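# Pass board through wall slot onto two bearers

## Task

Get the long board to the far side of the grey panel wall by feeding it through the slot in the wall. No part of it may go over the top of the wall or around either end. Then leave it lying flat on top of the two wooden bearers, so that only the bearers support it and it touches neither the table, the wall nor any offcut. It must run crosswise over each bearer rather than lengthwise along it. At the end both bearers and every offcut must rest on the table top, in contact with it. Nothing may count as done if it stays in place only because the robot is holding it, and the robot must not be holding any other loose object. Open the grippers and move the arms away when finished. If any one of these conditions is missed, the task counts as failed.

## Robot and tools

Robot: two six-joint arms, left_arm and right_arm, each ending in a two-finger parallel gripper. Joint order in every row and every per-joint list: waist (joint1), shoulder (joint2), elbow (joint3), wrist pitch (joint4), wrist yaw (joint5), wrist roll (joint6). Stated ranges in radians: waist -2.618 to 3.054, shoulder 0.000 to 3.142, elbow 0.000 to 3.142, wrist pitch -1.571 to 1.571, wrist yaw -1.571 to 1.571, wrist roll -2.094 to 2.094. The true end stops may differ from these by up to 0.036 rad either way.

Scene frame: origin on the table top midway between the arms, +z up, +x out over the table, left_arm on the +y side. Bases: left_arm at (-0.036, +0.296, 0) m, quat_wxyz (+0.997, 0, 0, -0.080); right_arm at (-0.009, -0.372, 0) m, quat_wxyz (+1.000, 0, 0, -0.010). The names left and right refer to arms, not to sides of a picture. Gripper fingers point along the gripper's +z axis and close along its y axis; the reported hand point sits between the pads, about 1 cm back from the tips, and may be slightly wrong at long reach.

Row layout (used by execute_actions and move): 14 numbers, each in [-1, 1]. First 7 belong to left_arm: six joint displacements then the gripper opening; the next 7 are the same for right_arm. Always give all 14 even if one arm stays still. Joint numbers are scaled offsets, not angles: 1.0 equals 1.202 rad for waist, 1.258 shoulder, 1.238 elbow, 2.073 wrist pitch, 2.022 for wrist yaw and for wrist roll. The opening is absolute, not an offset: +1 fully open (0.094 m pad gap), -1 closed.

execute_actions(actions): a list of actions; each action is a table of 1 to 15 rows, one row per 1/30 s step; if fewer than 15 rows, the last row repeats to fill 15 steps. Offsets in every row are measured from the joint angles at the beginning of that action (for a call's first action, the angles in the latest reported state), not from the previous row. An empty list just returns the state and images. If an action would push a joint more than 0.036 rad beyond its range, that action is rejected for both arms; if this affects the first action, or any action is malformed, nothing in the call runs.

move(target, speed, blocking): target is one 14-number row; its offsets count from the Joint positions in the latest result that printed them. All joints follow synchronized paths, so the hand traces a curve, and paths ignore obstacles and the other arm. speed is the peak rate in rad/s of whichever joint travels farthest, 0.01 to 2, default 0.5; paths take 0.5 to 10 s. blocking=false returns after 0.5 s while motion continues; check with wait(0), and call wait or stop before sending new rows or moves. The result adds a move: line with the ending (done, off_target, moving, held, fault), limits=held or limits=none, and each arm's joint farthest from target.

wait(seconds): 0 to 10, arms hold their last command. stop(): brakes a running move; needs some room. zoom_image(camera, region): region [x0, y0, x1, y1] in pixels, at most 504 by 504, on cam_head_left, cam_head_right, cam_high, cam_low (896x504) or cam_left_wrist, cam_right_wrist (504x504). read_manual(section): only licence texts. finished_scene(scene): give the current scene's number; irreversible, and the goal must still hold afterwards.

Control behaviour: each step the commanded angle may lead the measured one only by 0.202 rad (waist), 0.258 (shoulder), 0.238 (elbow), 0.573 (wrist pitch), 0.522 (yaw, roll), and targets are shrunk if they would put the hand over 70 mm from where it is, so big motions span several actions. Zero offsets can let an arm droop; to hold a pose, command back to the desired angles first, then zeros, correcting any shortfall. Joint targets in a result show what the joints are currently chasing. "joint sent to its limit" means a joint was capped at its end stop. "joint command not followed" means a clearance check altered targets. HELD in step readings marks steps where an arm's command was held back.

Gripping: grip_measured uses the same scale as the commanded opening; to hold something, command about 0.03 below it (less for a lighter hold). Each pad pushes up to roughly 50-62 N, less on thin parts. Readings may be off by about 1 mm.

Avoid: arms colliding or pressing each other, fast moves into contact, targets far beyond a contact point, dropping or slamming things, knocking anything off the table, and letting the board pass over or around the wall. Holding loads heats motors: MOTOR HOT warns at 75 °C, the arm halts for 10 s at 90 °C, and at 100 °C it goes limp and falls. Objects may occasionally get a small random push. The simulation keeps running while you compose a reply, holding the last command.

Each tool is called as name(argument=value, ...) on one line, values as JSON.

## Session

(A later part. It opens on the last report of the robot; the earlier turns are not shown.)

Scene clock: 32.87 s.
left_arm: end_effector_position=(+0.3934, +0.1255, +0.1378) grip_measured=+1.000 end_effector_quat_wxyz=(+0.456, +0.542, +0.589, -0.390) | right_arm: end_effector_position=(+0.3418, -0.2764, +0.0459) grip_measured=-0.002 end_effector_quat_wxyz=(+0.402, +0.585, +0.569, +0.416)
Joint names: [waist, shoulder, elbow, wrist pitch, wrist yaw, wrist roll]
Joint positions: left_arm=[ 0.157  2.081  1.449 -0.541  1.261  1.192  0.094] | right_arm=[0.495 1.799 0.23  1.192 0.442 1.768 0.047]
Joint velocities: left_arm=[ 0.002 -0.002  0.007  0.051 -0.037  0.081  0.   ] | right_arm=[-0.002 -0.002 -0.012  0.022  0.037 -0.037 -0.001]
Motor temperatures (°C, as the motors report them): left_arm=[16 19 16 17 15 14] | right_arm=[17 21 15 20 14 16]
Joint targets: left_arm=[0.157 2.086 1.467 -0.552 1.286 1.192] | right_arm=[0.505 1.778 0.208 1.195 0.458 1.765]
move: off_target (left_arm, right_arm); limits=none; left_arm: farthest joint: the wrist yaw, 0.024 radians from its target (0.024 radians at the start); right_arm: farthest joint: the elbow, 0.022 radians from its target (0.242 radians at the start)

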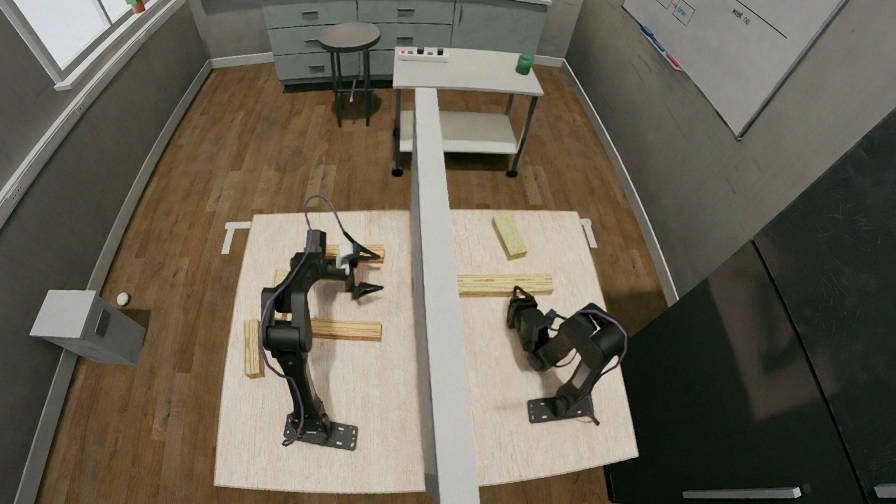

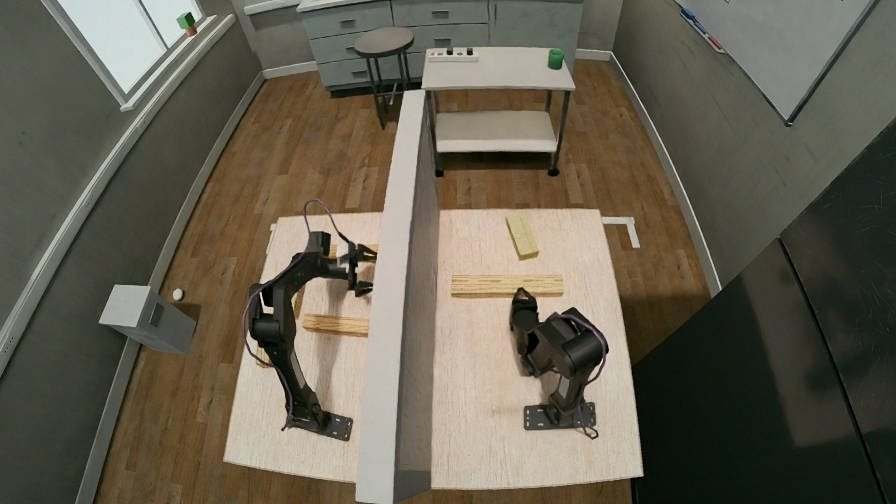

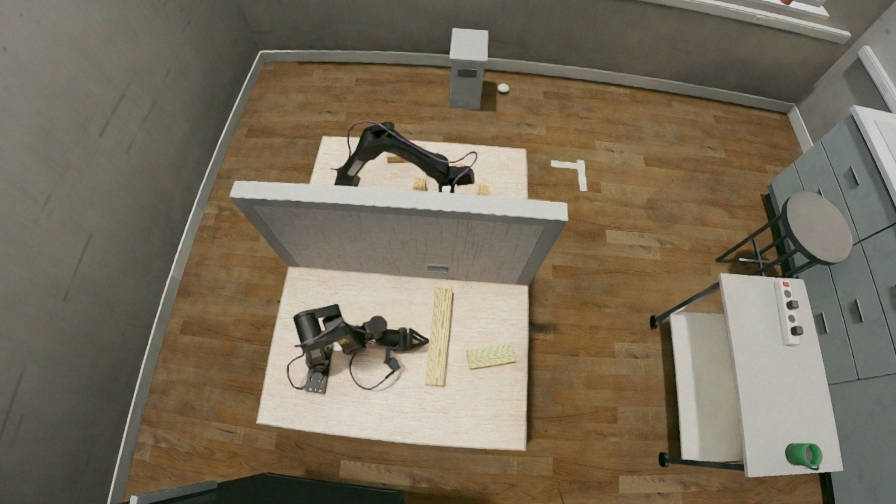

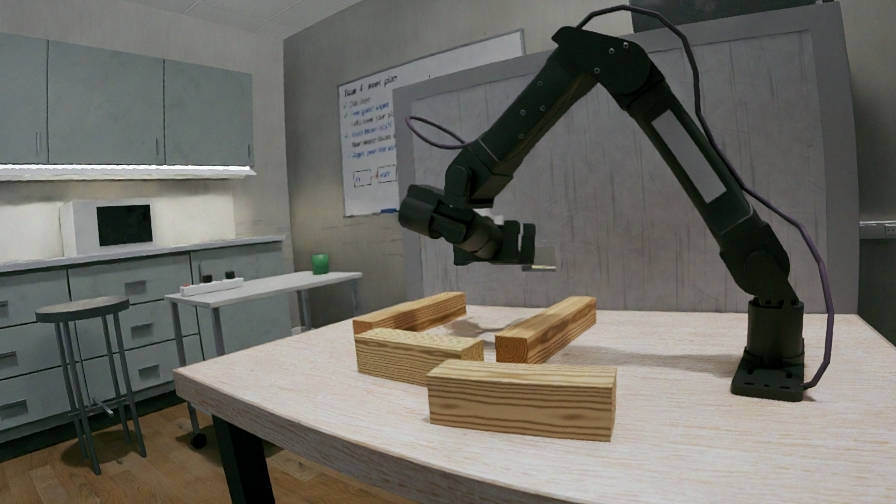

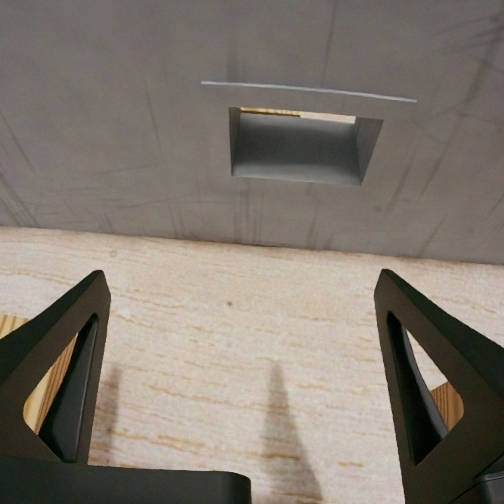

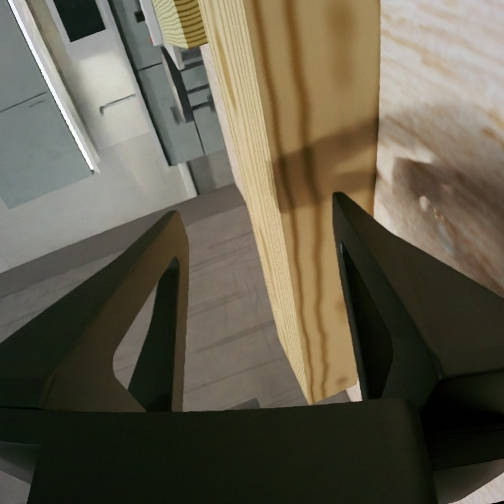

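execute_actions(actions=[[[0.0, 0.004, 0.015, -0.005, 0.012, 0.0, 1, 0.0, -0.05, 0.0, 0.0, 0.0, 0.0, 0.0],[0.0, 0.004, 0.015, -0.005, 0.012, 0.0, 1, 0.0, -0.1, 0.0, 0.0, 0.0, 0.0, 0.0],[0.0, 0.004, 0.015, -0.005, 0.012, 0.0, 1, 0.0, -0.15, 0.0, 0.0, 0.0, 0.0, 0.0],[0.0, 0.004, 0.015, -0.005, 0.012, 0.0, 1, 0.0, -0.2, 0.0, 0.0, 0.0, 0.0, 0.0]], [[0.0, 0.004, 0.015, -0.005, 0.012, 0.0, 1, -0.083, -0.08, 0.363, -0.289, -0.074, -0.01, 1]], [[0.0, 0.004, 0.015, -0.005, 0.012, 0.0, 1, -0.083, 0.08, 0.363, -0.338, -0.074, -0.01, 1]]])

Scene clock: 36.13 s.
left_arm: end_effector_position=(+0.3934, +0.1255, +0.1378) grip_measured=+1.000 end_effector_quat_wxyz=(+0.456, +0.542, +0.589, -0.390) | right_arm: end_effector_position=(+0.4662, -0.2653, +0.2272) grip_measured=+1.000 end_effector_quat_wxyz=(+0.340, +0.600, +0.592, +0.418)
Joint names: [waist, shoulder, elbow, wrist pitch, wrist yaw, wrist roll]
Joint positions: left_arm=[ 0.157  2.081  1.449 -0.541  1.261  1.192  0.094] | right_arm=[0.3   1.556 1.114 0.003 0.166 1.758 0.094]
Joint velocities: left_arm=[ 0.007  0.012  0.022 -0.022 -0.051  0.007  0.   ] | right_arm=[ 0.007 -0.002  0.002 -0.198 -0.037  0.022  0.   ]
Motor temperatures (°C, as the motors report them): left_arm=[16 19 16 17 15 14] | right_arm=[17 21 15 20 14 16]
Joint targets: left_arm=[0.157 2.086 1.467 -0.552 1.285 1.192] | right_arm=[0.301 1.553 1.127 -0.044 0.155 1.745]
Step readings (joint positions; steps 1 to 15: 1st action; 16 to 30: 2nd action; 31 to 45: 3rd action):
0: left_arm=[0.157 2.081 1.449 -0.541 1.261 1.192] | right_arm=[0.495 1.799 0.230 1.193 0.442 1.768]
1: left_arm=[0.157 2.081 1.449 -0.541 1.261 1.192] | right_arm=[0.495 1.793 0.230 1.190 0.442 1.769]
2: left_arm=[0.157 2.081 1.449 -0.541 1.261 1.192] | right_arm=[0.495 1.772 0.230 1.180 0.442 1.770]
4: left_arm=[0.157 2.081 1.449 -0.541 1.261 1.192] | right_arm=[0.495 1.682 0.230 1.165 0.442 1.771]
8: left_arm=[0.157 2.081 1.449 -0.541 1.261 1.192] | right_arm=[0.495 1.554 0.230 1.214 0.442 1.771]
15: left_arm=[0.157 2.081 1.449 -0.541 1.261 1.192] | right_arm=[0.495 1.553 0.230 1.210 0.442 1.772]
16: left_arm=[0.157 2.081 1.449 -0.541 1.261 1.192] | right_arm=[0.479 1.535 0.262 1.118 0.418 1.771]
17: left_arm=[0.157 2.081 1.449 -0.541 1.261 1.192] | right_arm=[0.451 1.519 0.323 0.992 0.393 1.771]
19: left_arm=[0.157 2.081 1.449 -0.541 1.261 1.192] | right_arm=[0.411 1.502 0.467 0.833 0.363 1.770]
23: left_arm=[0.157 2.081 1.449 -0.541 1.261 1.192] | right_arm=[0.400 1.470 0.666 0.737 0.322 1.766]
30: left_arm=[0.157 2.081 1.449 -0.541 1.261 1.192] | right_arm=[0.400 1.452 0.678 0.656 0.305 1.765]
31: left_arm=[0.157 2.081 1.449 -0.541 1.261 1.192] | right_arm=[0.387 1.461 0.716 0.566 0.280 1.765]
32: left_arm=[0.157 2.081 1.449 -0.541 1.261 1.192] | right_arm=[0.365 1.491 0.787 0.447 0.252 1.764]
34: left_arm=[0.157 2.081 1.449 -0.541 1.261 1.192] | right_arm=[0.321 1.550 0.938 0.258 0.220 1.763]
38: left_arm=[0.157 2.081 1.449 -0.541 1.261 1.192] | right_arm=[0.300 1.564 1.099 0.104 0.189 1.760]
45: Joint positions above

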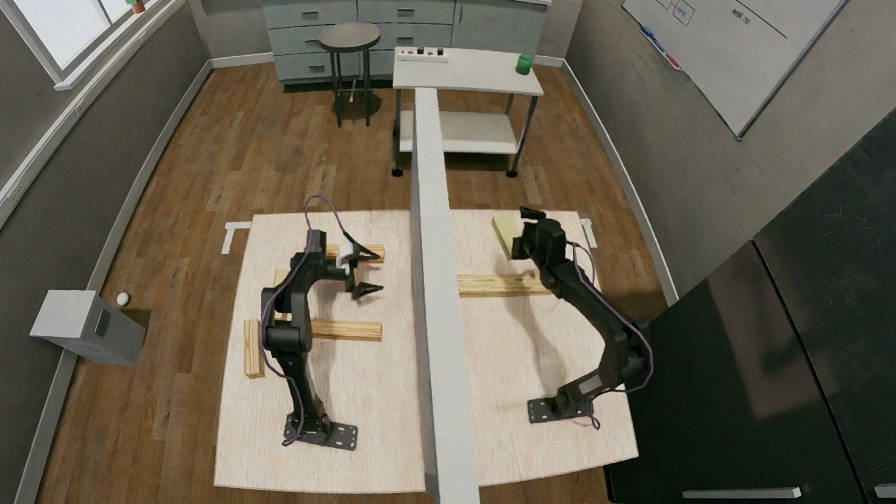

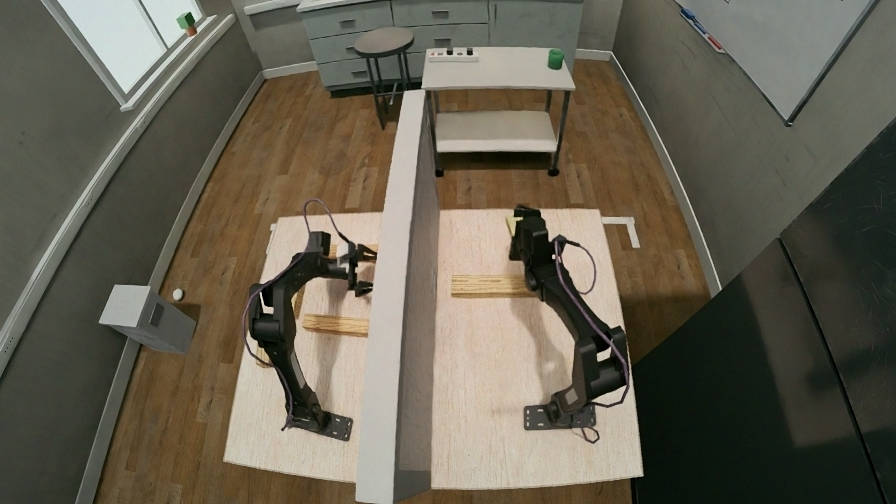

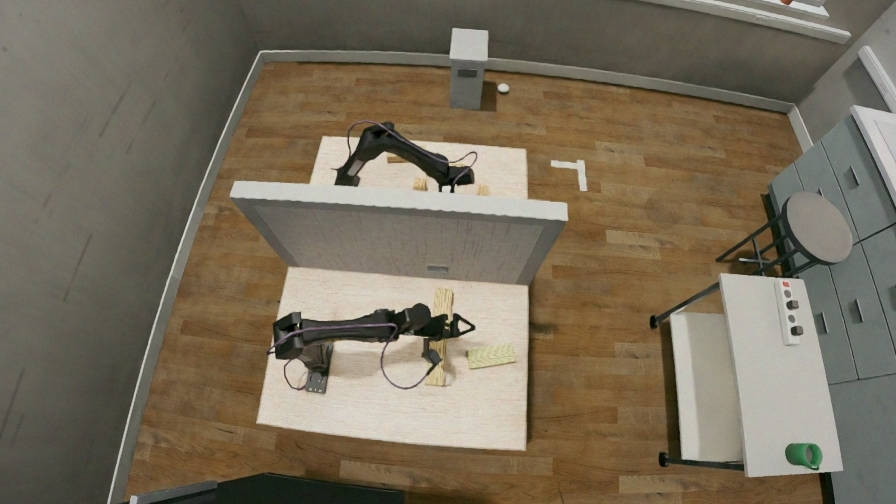

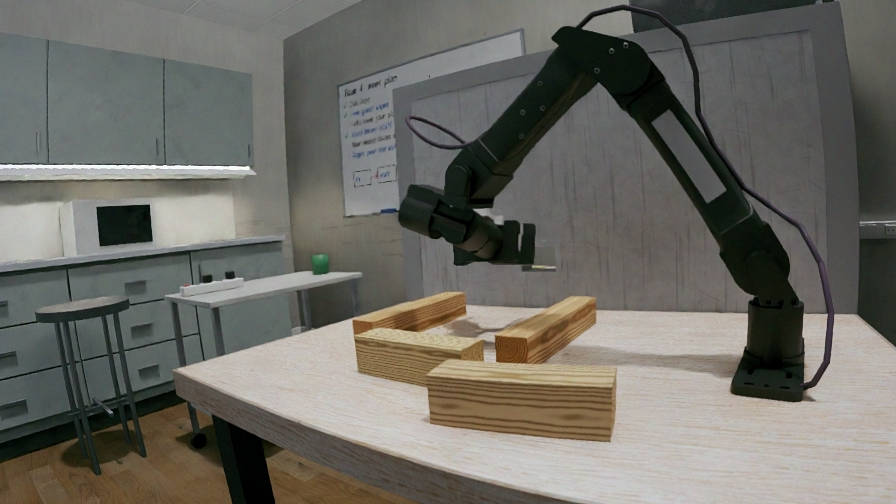

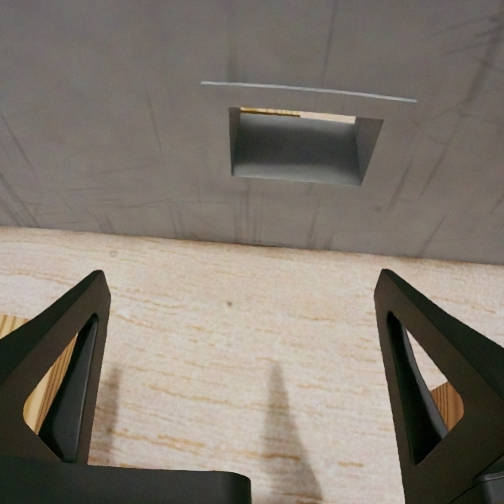

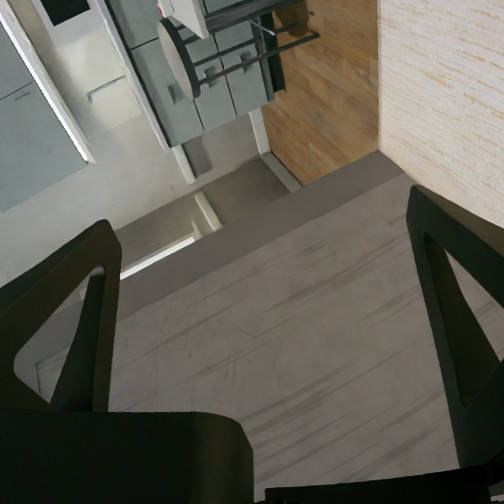

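move(target=[0.0, 0.004, 0.015, -0.005, 0.012, 0.0, 1, -0.1296, 0.4187, 0.5746, -0.6321, -0.087, -0.0317, 1], speed=1.2)

Scene clock: 41.90 s.
left_arm: end_effector_position=(+0.3934, +0.1255, +0.1377) grip_measured=+1.000 end_effector_quat_wxyz=(+0.456, +0.542, +0.589, -0.389) | right_arm: end_effector_position=(+0.3870, -0.3172, +0.0908) grip_measured=+1.000 end_effector_quat_wxyz=(-0.004, +0.707, +0.707, +0.003)
Joint names: [waist, shoulder, elbow, wrist pitch, wrist yaw, wrist roll]
Joint positions: left_arm=[ 0.157  2.081  1.449 -0.541  1.26   1.192  0.094] | right_arm=[ 0.151  2.075  1.793 -1.288 -0.01   1.7    0.094]
Joint velocities: left_arm=[ 0.007 -0.002 -0.002 -0.051 -0.066 -0.007  0.   ] | right_arm=[ 0.017  0.007  0.002 -0.081 -0.007 -0.022  0.   ]
Motor temperatures (°C, as the motors report them): left_arm=[16 20 17 17 16 14] | right_arm=[17 21 15 20 14 16]
Joint targets: left_arm=[0.157 2.086 1.467 -0.552 1.285 1.192] | right_arm=[0.144 2.083 1.825 -1.307 -0.010 1.694]
move: off_target (left_arm, right_arm); limits=none; left_arm: farthest joint: the wrist yaw, 0.025 radians from its target (0.024 radians at the start); right_arm: farthest joint: the elbow, 0.033 radians from its target (0.712 radians at the start)

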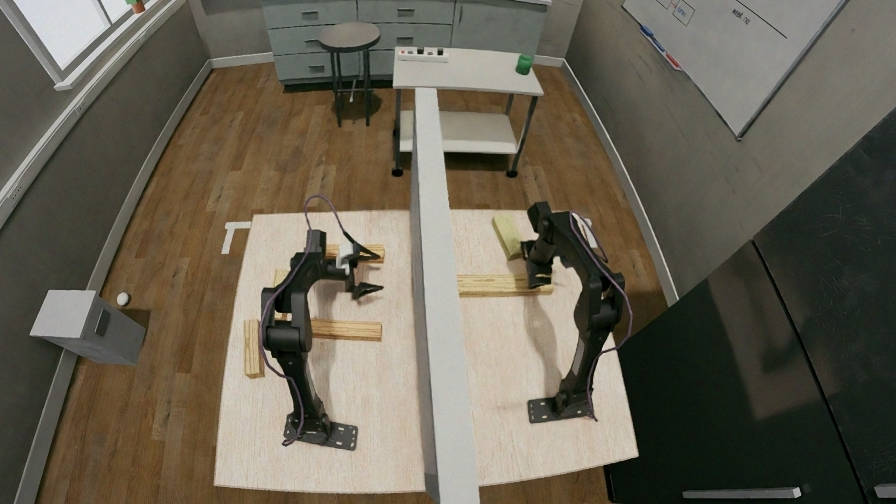

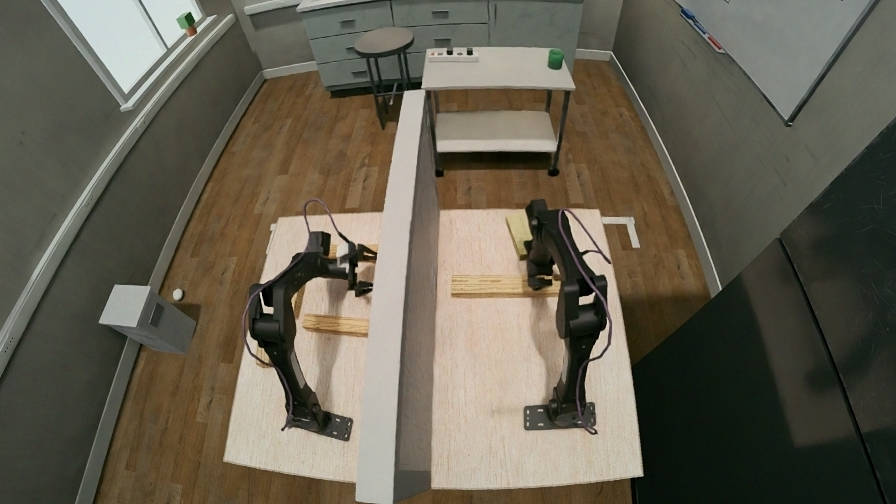

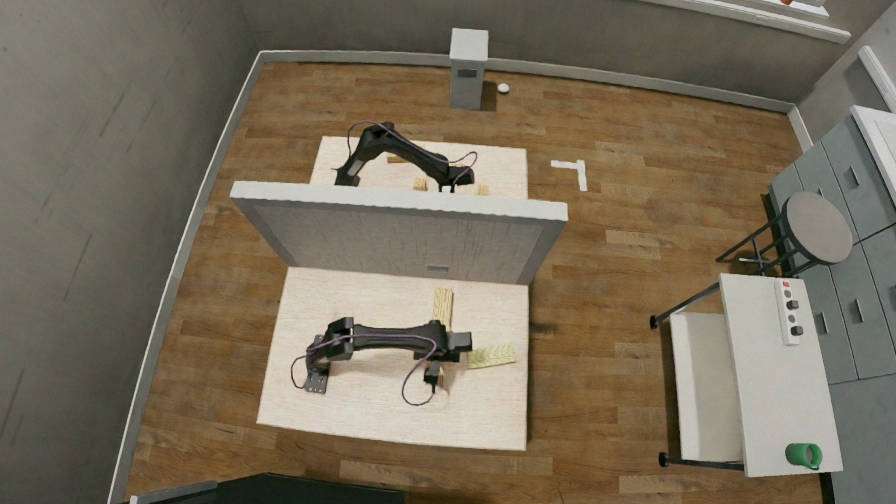

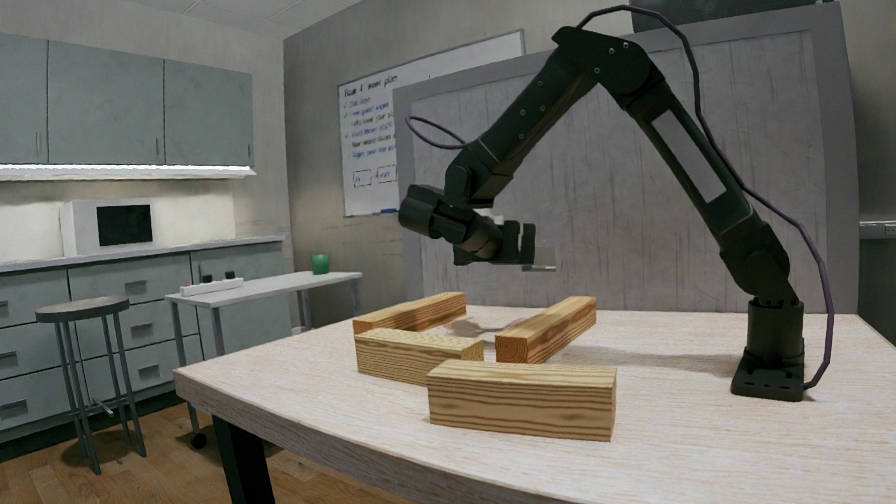

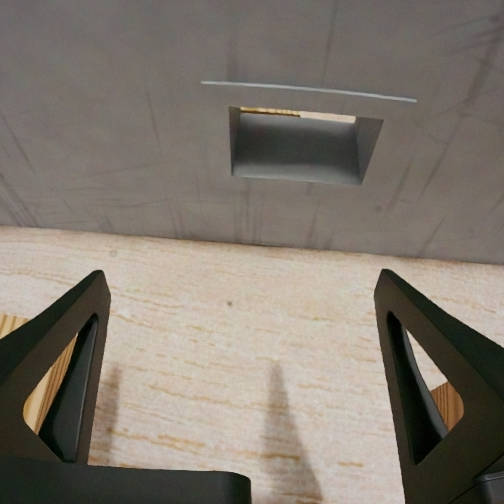

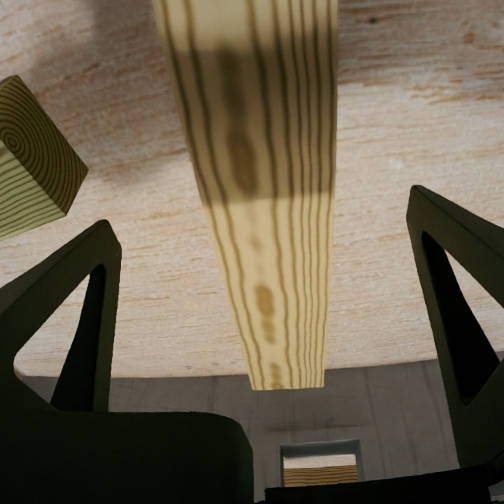

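move(target=[0.0, 0.004, 0.015, -0.005, 0.012, 0.0, 1, 0.006, 0.019, -0.2208, 0.1329, 0.0138, 0.0045, 1], speed=0.4)

Scene clock: 43.83 s.
left_arm: end_effector_position=(+0.3935, +0.1255, +0.1376) grip_measured=+1.000 end_effector_quat_wxyz=(+0.455, +0.542, +0.589, -0.389) | right_arm: end_effector_position=(+0.3784, -0.3198, +0.0196) grip_measured=+1.000 end_effector_quat_wxyz=(-0.001, +0.708, +0.706, -0.001)
Joint names: [waist, shoulder, elbow, wrist pitch, wrist yaw, wrist roll]
Joint positions: left_arm=[ 0.157  2.081  1.449 -0.541  1.26   1.192  0.094] | right_arm=[ 0.151  2.095  1.535 -1.014 -0.002  1.704  0.094]
Joint velocities: left_arm=[-0.012 -0.017  0.007 -0.095 -0.066 -0.037  0.   ] | right_arm=[ 0.002  0.012  0.007 -0.037 -0.007  0.051  0.   ]
Motor temperatures (°C, as the motors report them): left_arm=[16 20 17 17 16 14] | right_arm=[17 21 15 20 14 16]
Joint targets: left_arm=[0.157 2.086 1.467 -0.552 1.284 1.192] | right_arm=[0.158 2.099 1.519 -1.012 0.018 1.710]
move: off_target (left_arm); limits=none; left_arm: farthest joint: the wrist yaw, 0.025 radians from its target (0.024 radians at the start); right_arm: farthest joint: the wrist yaw, 0.019 radians from its target (0.028 radians at the start)

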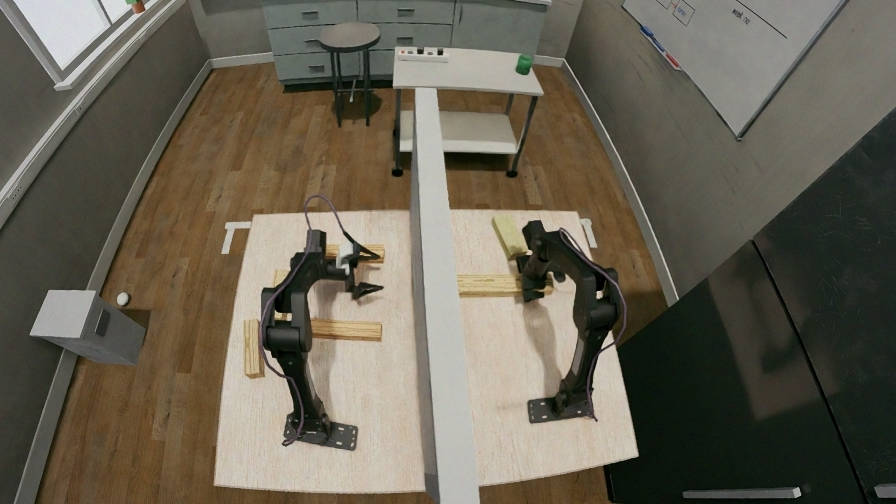

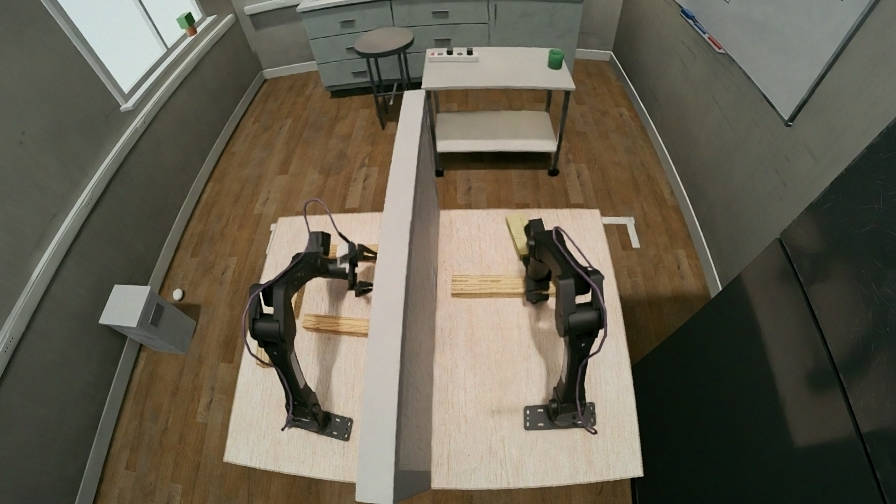

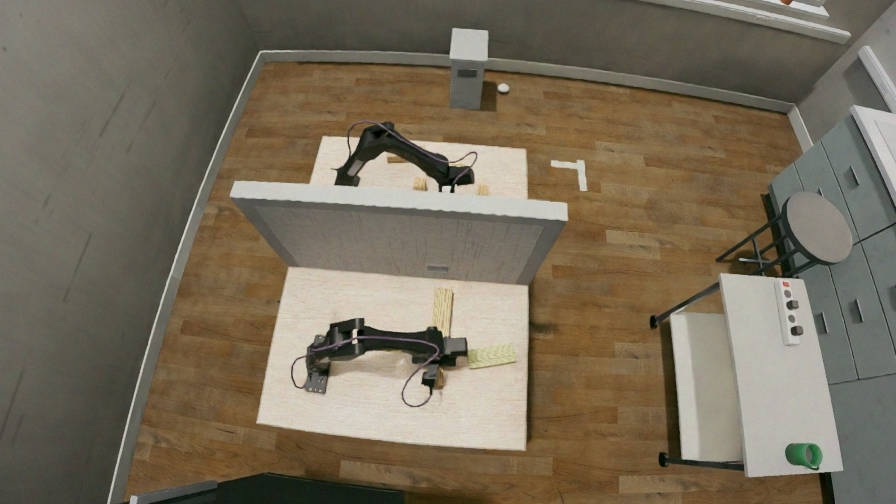

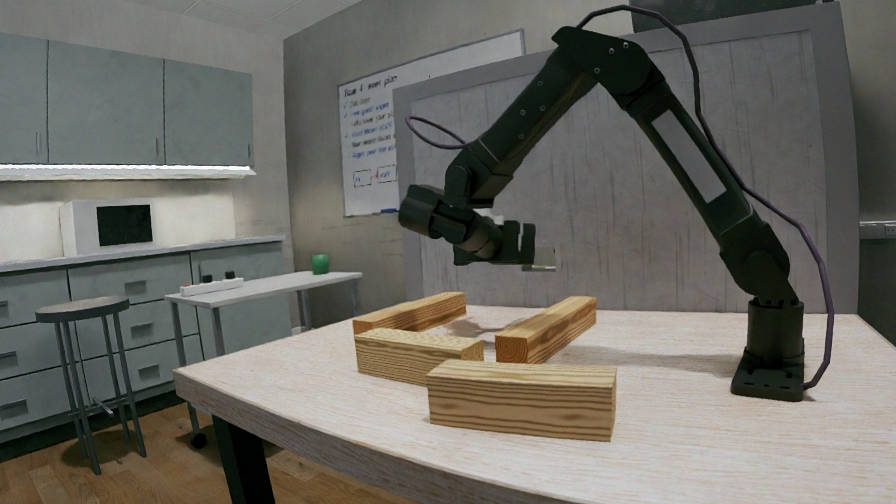

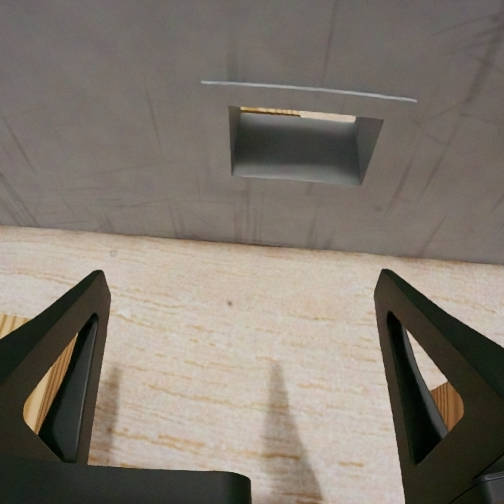

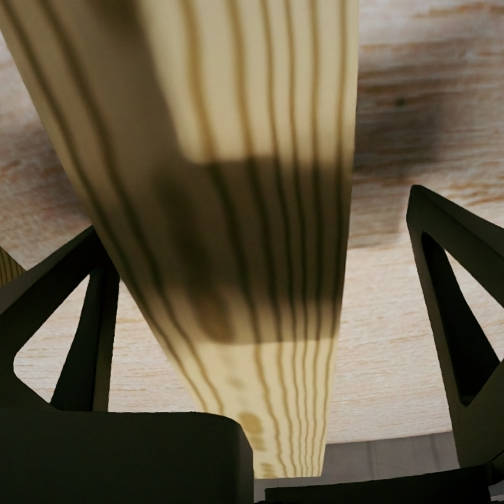

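execute_actions(actions=[[[0.0, 0.004, 0.015, -0.005, 0.012, 0.0, 1, 0.004, 0.003, -0.012, 0.0, 0.009, 0.003, 0.4]], [[0.0, 0.004, 0.015, -0.005, 0.012, 0.0, 1, 0.004, 0.003, -0.012, 0.0, 0.009, 0.003, 0.1]]])

Scene clock: 45.03 s.
left_arm: end_effector_position=(+0.3935, +0.1255, +0.1376) grip_measured=+1.000 end_effector_quat_wxyz=(+0.455, +0.542, +0.589, -0.389) | right_arm: end_effector_position=(+0.3803, -0.3198, +0.0196) grip_measured=+0.262 end_effector_quat_wxyz=(+0.001, +0.709, +0.705, +0.002)
Joint names: [waist, shoulder, elbow, wrist pitch, wrist yaw, wrist roll]
Joint positions: left_arm=[ 0.157  2.081  1.449 -0.541  1.26   1.192  0.094] | right_arm=[ 0.151  2.095  1.535 -1.006 -0.     1.706  0.059]
Joint velocities: left_arm=[-0.017  0.012 -0.017 -0.051 -0.066 -0.081  0.   ] | right_arm=[ 0.032 -0.017  0.022 -0.095 -0.007 -0.066 -0.   ]
Motor temperatures (°C, as the motors report them): left_arm=[16 20 17 17 16 14] | right_arm=[17 21 15 19 14 16]
Joint targets: left_arm=[0.157 2.086 1.467 -0.552 1.284 1.192] | right_arm=[0.156 2.098 1.520 -1.008 0.017 1.710]
Step readings (joint positions; steps 1 to 15: 1st action; 16 to 30: 2nd action):
0: left_arm=[0.157 2.081 1.449 -0.541 1.260 1.192] | right_arm=[0.151 2.095 1.535 -1.014 -0.002 1.704]
1: left_arm=[0.157 2.081 1.449 -0.541 1.260 1.192] | right_arm=[0.151 2.095 1.535 -1.014 -0.002 1.704]
2: left_arm=[0.157 2.081 1.449 -0.541 1.260 1.192] | right_arm=[0.151 2.095 1.535 -1.014 -0.002 1.704]
4: left_arm=[0.157 2.081 1.449 -0.541 1.260 1.192] | right_arm=[0.151 2.095 1.535 -1.008 -0.001 1.704]
8: left_arm=[0.157 2.081 1.449 -0.541 1.260 1.192] | right_arm=[0.151 2.095 1.535 -1.008 -0.001 1.704]
15: left_arm=[0.157 2.081 1.449 -0.541 1.260 1.192] | right_arm=[0.151 2.095 1.535 -1.008 -0.001 1.704]
16: left_arm=[0.157 2.081 1.449 -0.541 1.260 1.192] | right_arm=[0.151 2.095 1.535 -1.007 -0.001 1.706]
17: left_arm=[0.157 2.081 1.449 -0.541 1.260 1.192] | right_arm=[0.151 2.095 1.535 -1.006 -0.001 1.706]
19: left_arm=[0.157 2.081 1.449 -0.541 1.260 1.192] | right_arm=[0.151 2.095 1.535 -1.006 -0.000 1.706]
23: left_arm=[0.157 2.081 1.449 -0.541 1.260 1.192] | right_arm=[0.151 2.095 1.535 -1.006 -0.000 1.706]
30: Joint positions above

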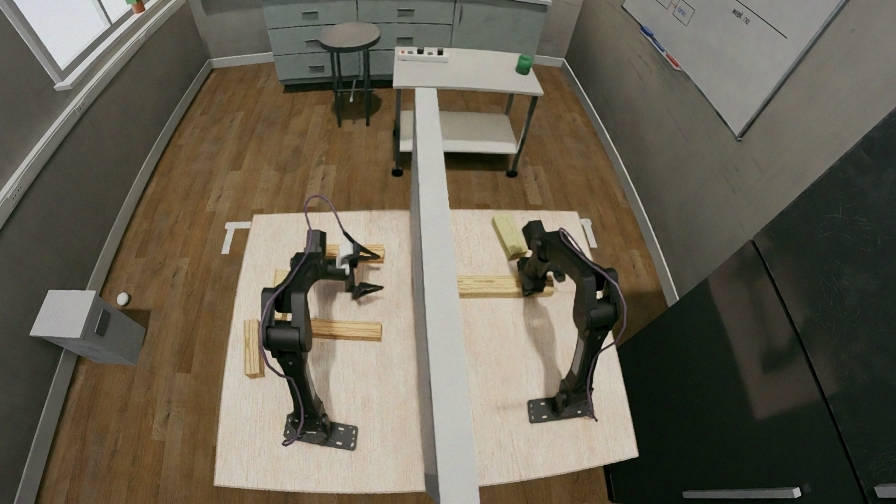

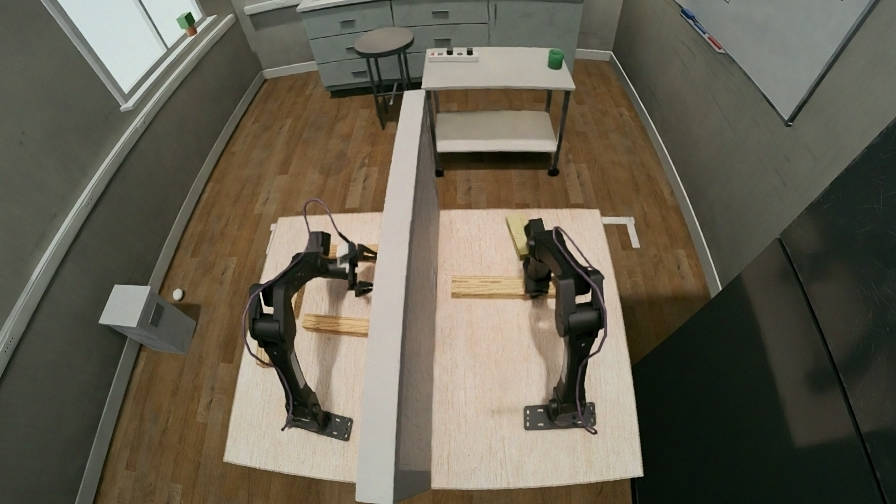

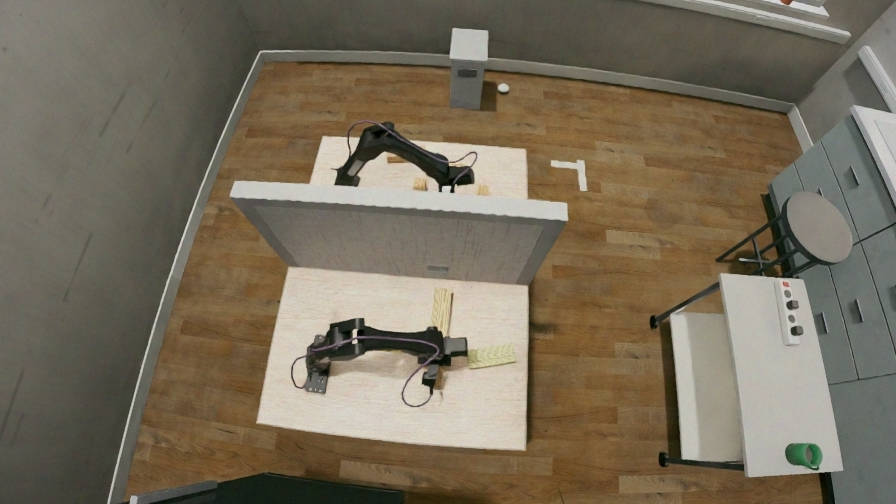

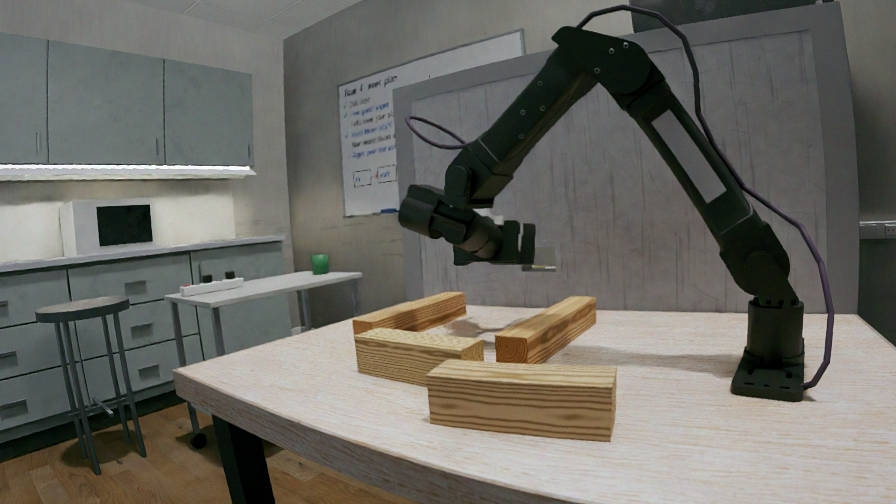

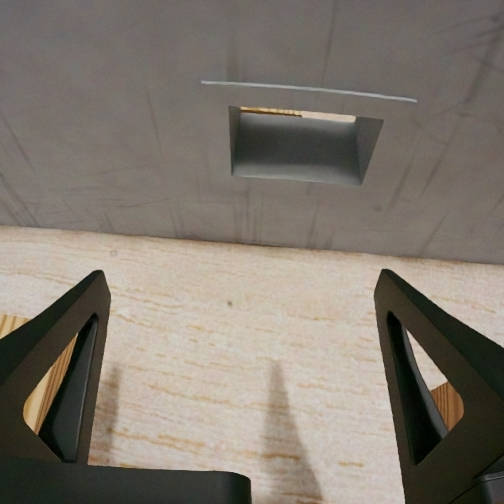

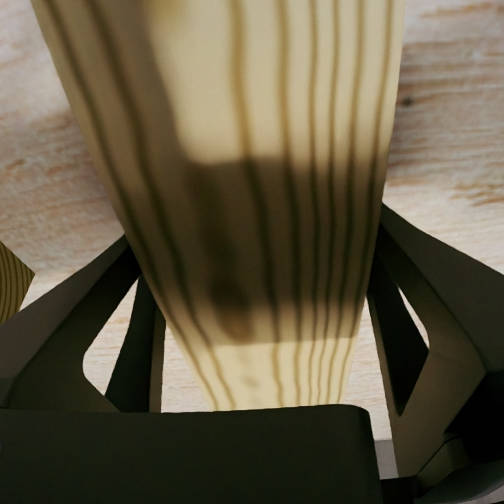

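move(target=[-0.0474, -0.3029, -0.4031, 0.5022, -0.1286, -0.6884, 1, 0.014, -0.1331, 0.1382, -0.1391, -0.01, 0.005, 0.2], speed=1.0)

Scene clock: 49.03 s.
left_arm: end_effector_position=(+0.3955, +0.1232, +0.2117) grip_measured=+1.000 end_effector_quat_wxyz=(+0.480, +0.242, +0.715, -0.446) | right_arm: end_effector_position=(+0.3582, -0.3198, +0.1003) grip_measured=+0.262 end_effector_quat_wxyz=(-0.002, +0.707, +0.707, -0.002)
Joint names: [waist, shoulder, elbow, wrist pitch, wrist yaw, wrist roll]
Joint positions: left_arm=[ 0.107  1.726  0.97   0.492  1.006 -0.198  0.094] | right_arm=[ 0.159  1.962  1.666 -1.281 -0.001  1.709  0.059]
Joint velocities: left_arm=[ 0.012 -0.007 -0.002 -0.037 -0.051 -0.095  0.   ] | right_arm=[ 0.007  0.012 -0.007  0.022  0.022  0.022 -0.   ]
Motor temperatures (°C, as the motors report them): left_arm=[16 20 17 18 16 14] | right_arm=[17 22 16 19 14 16]
Joint targets: left_arm=[0.099 1.700 0.950 0.500 1.000 -0.200] | right_arm=[0.168 1.927 1.707 -1.295 -0.021 1.716]
move: off_target (left_arm, right_arm); limits=none; left_arm: farthest joint: the shoulder, 0.026 radians from its target (0.381 radians at the start); right_arm: farthest joint: the elbow, 0.040 radians from its target (0.171 radians at the start)

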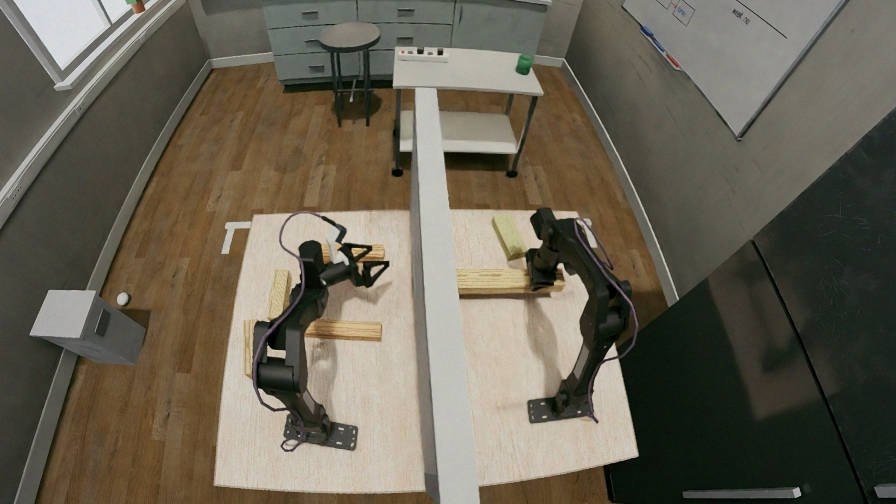

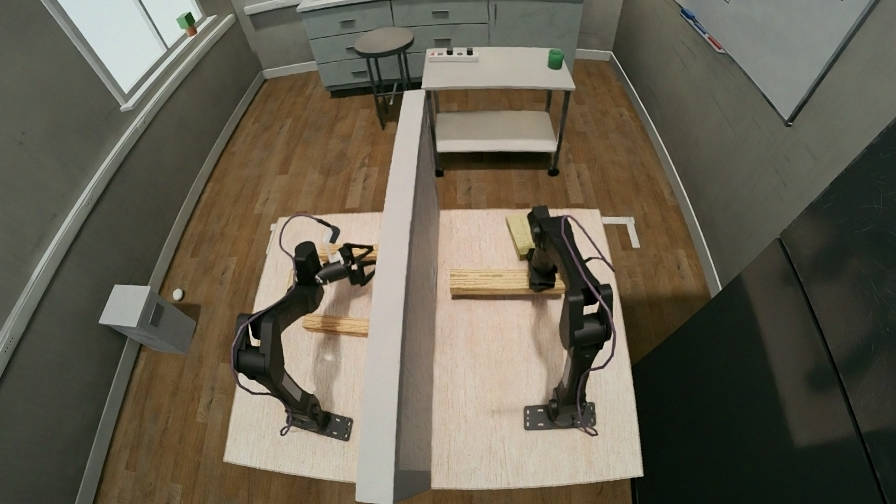

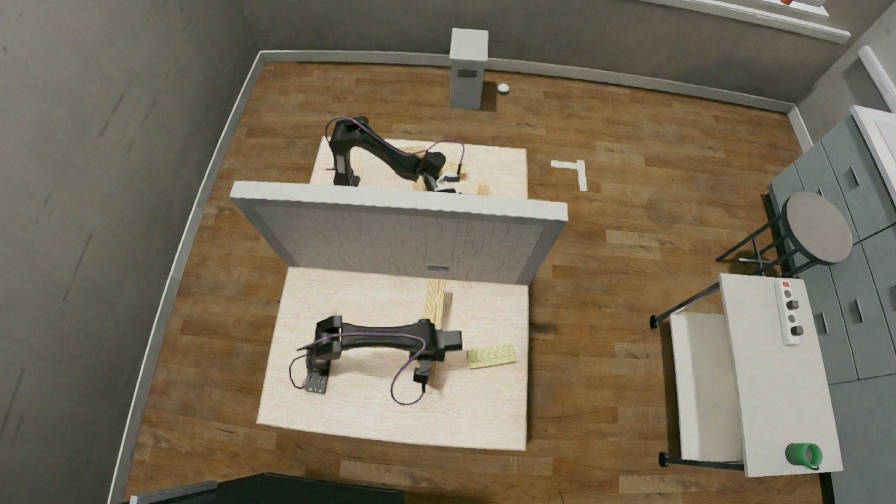

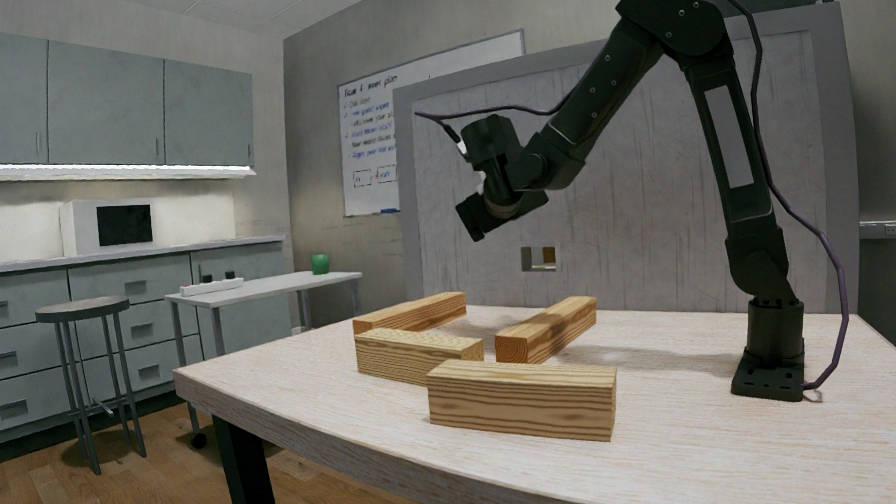

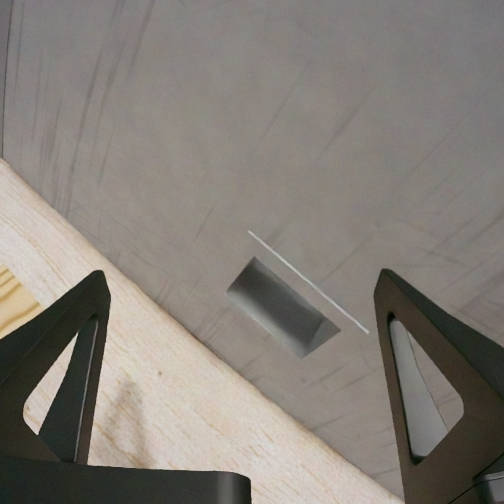

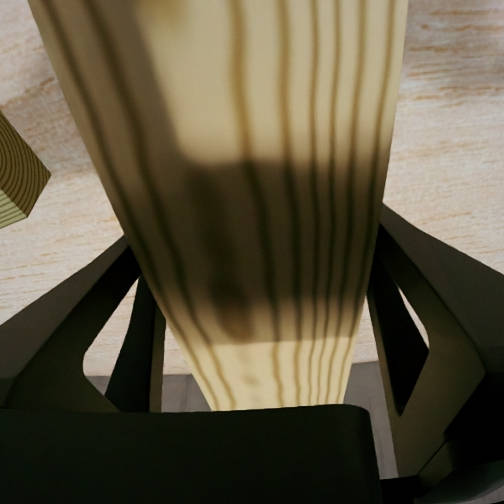

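zoom_image(camera="cam_high", region=[390, 250, 490, 340])

zoom_image(camera="cam_low", region=[490, 225, 590, 315])

Region (390, 250, 490, 340) of cam_high's 896x504 image, scaled by 5.040, with more detail than that image has; it fills the top 454 rows of this view, and the rest is white.

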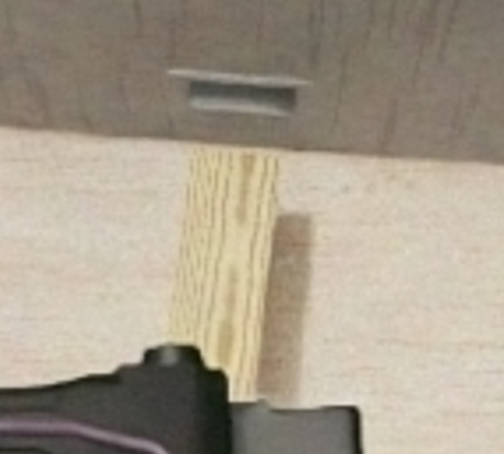

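Region (490, 225, 590, 315) of cam_low's 896x504 image, scaled by 5.040, with more detail than that image has; it fills the top 454 rows of this view, and the rest is white.

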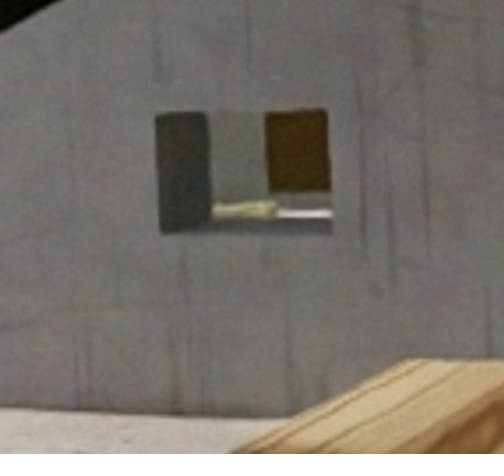

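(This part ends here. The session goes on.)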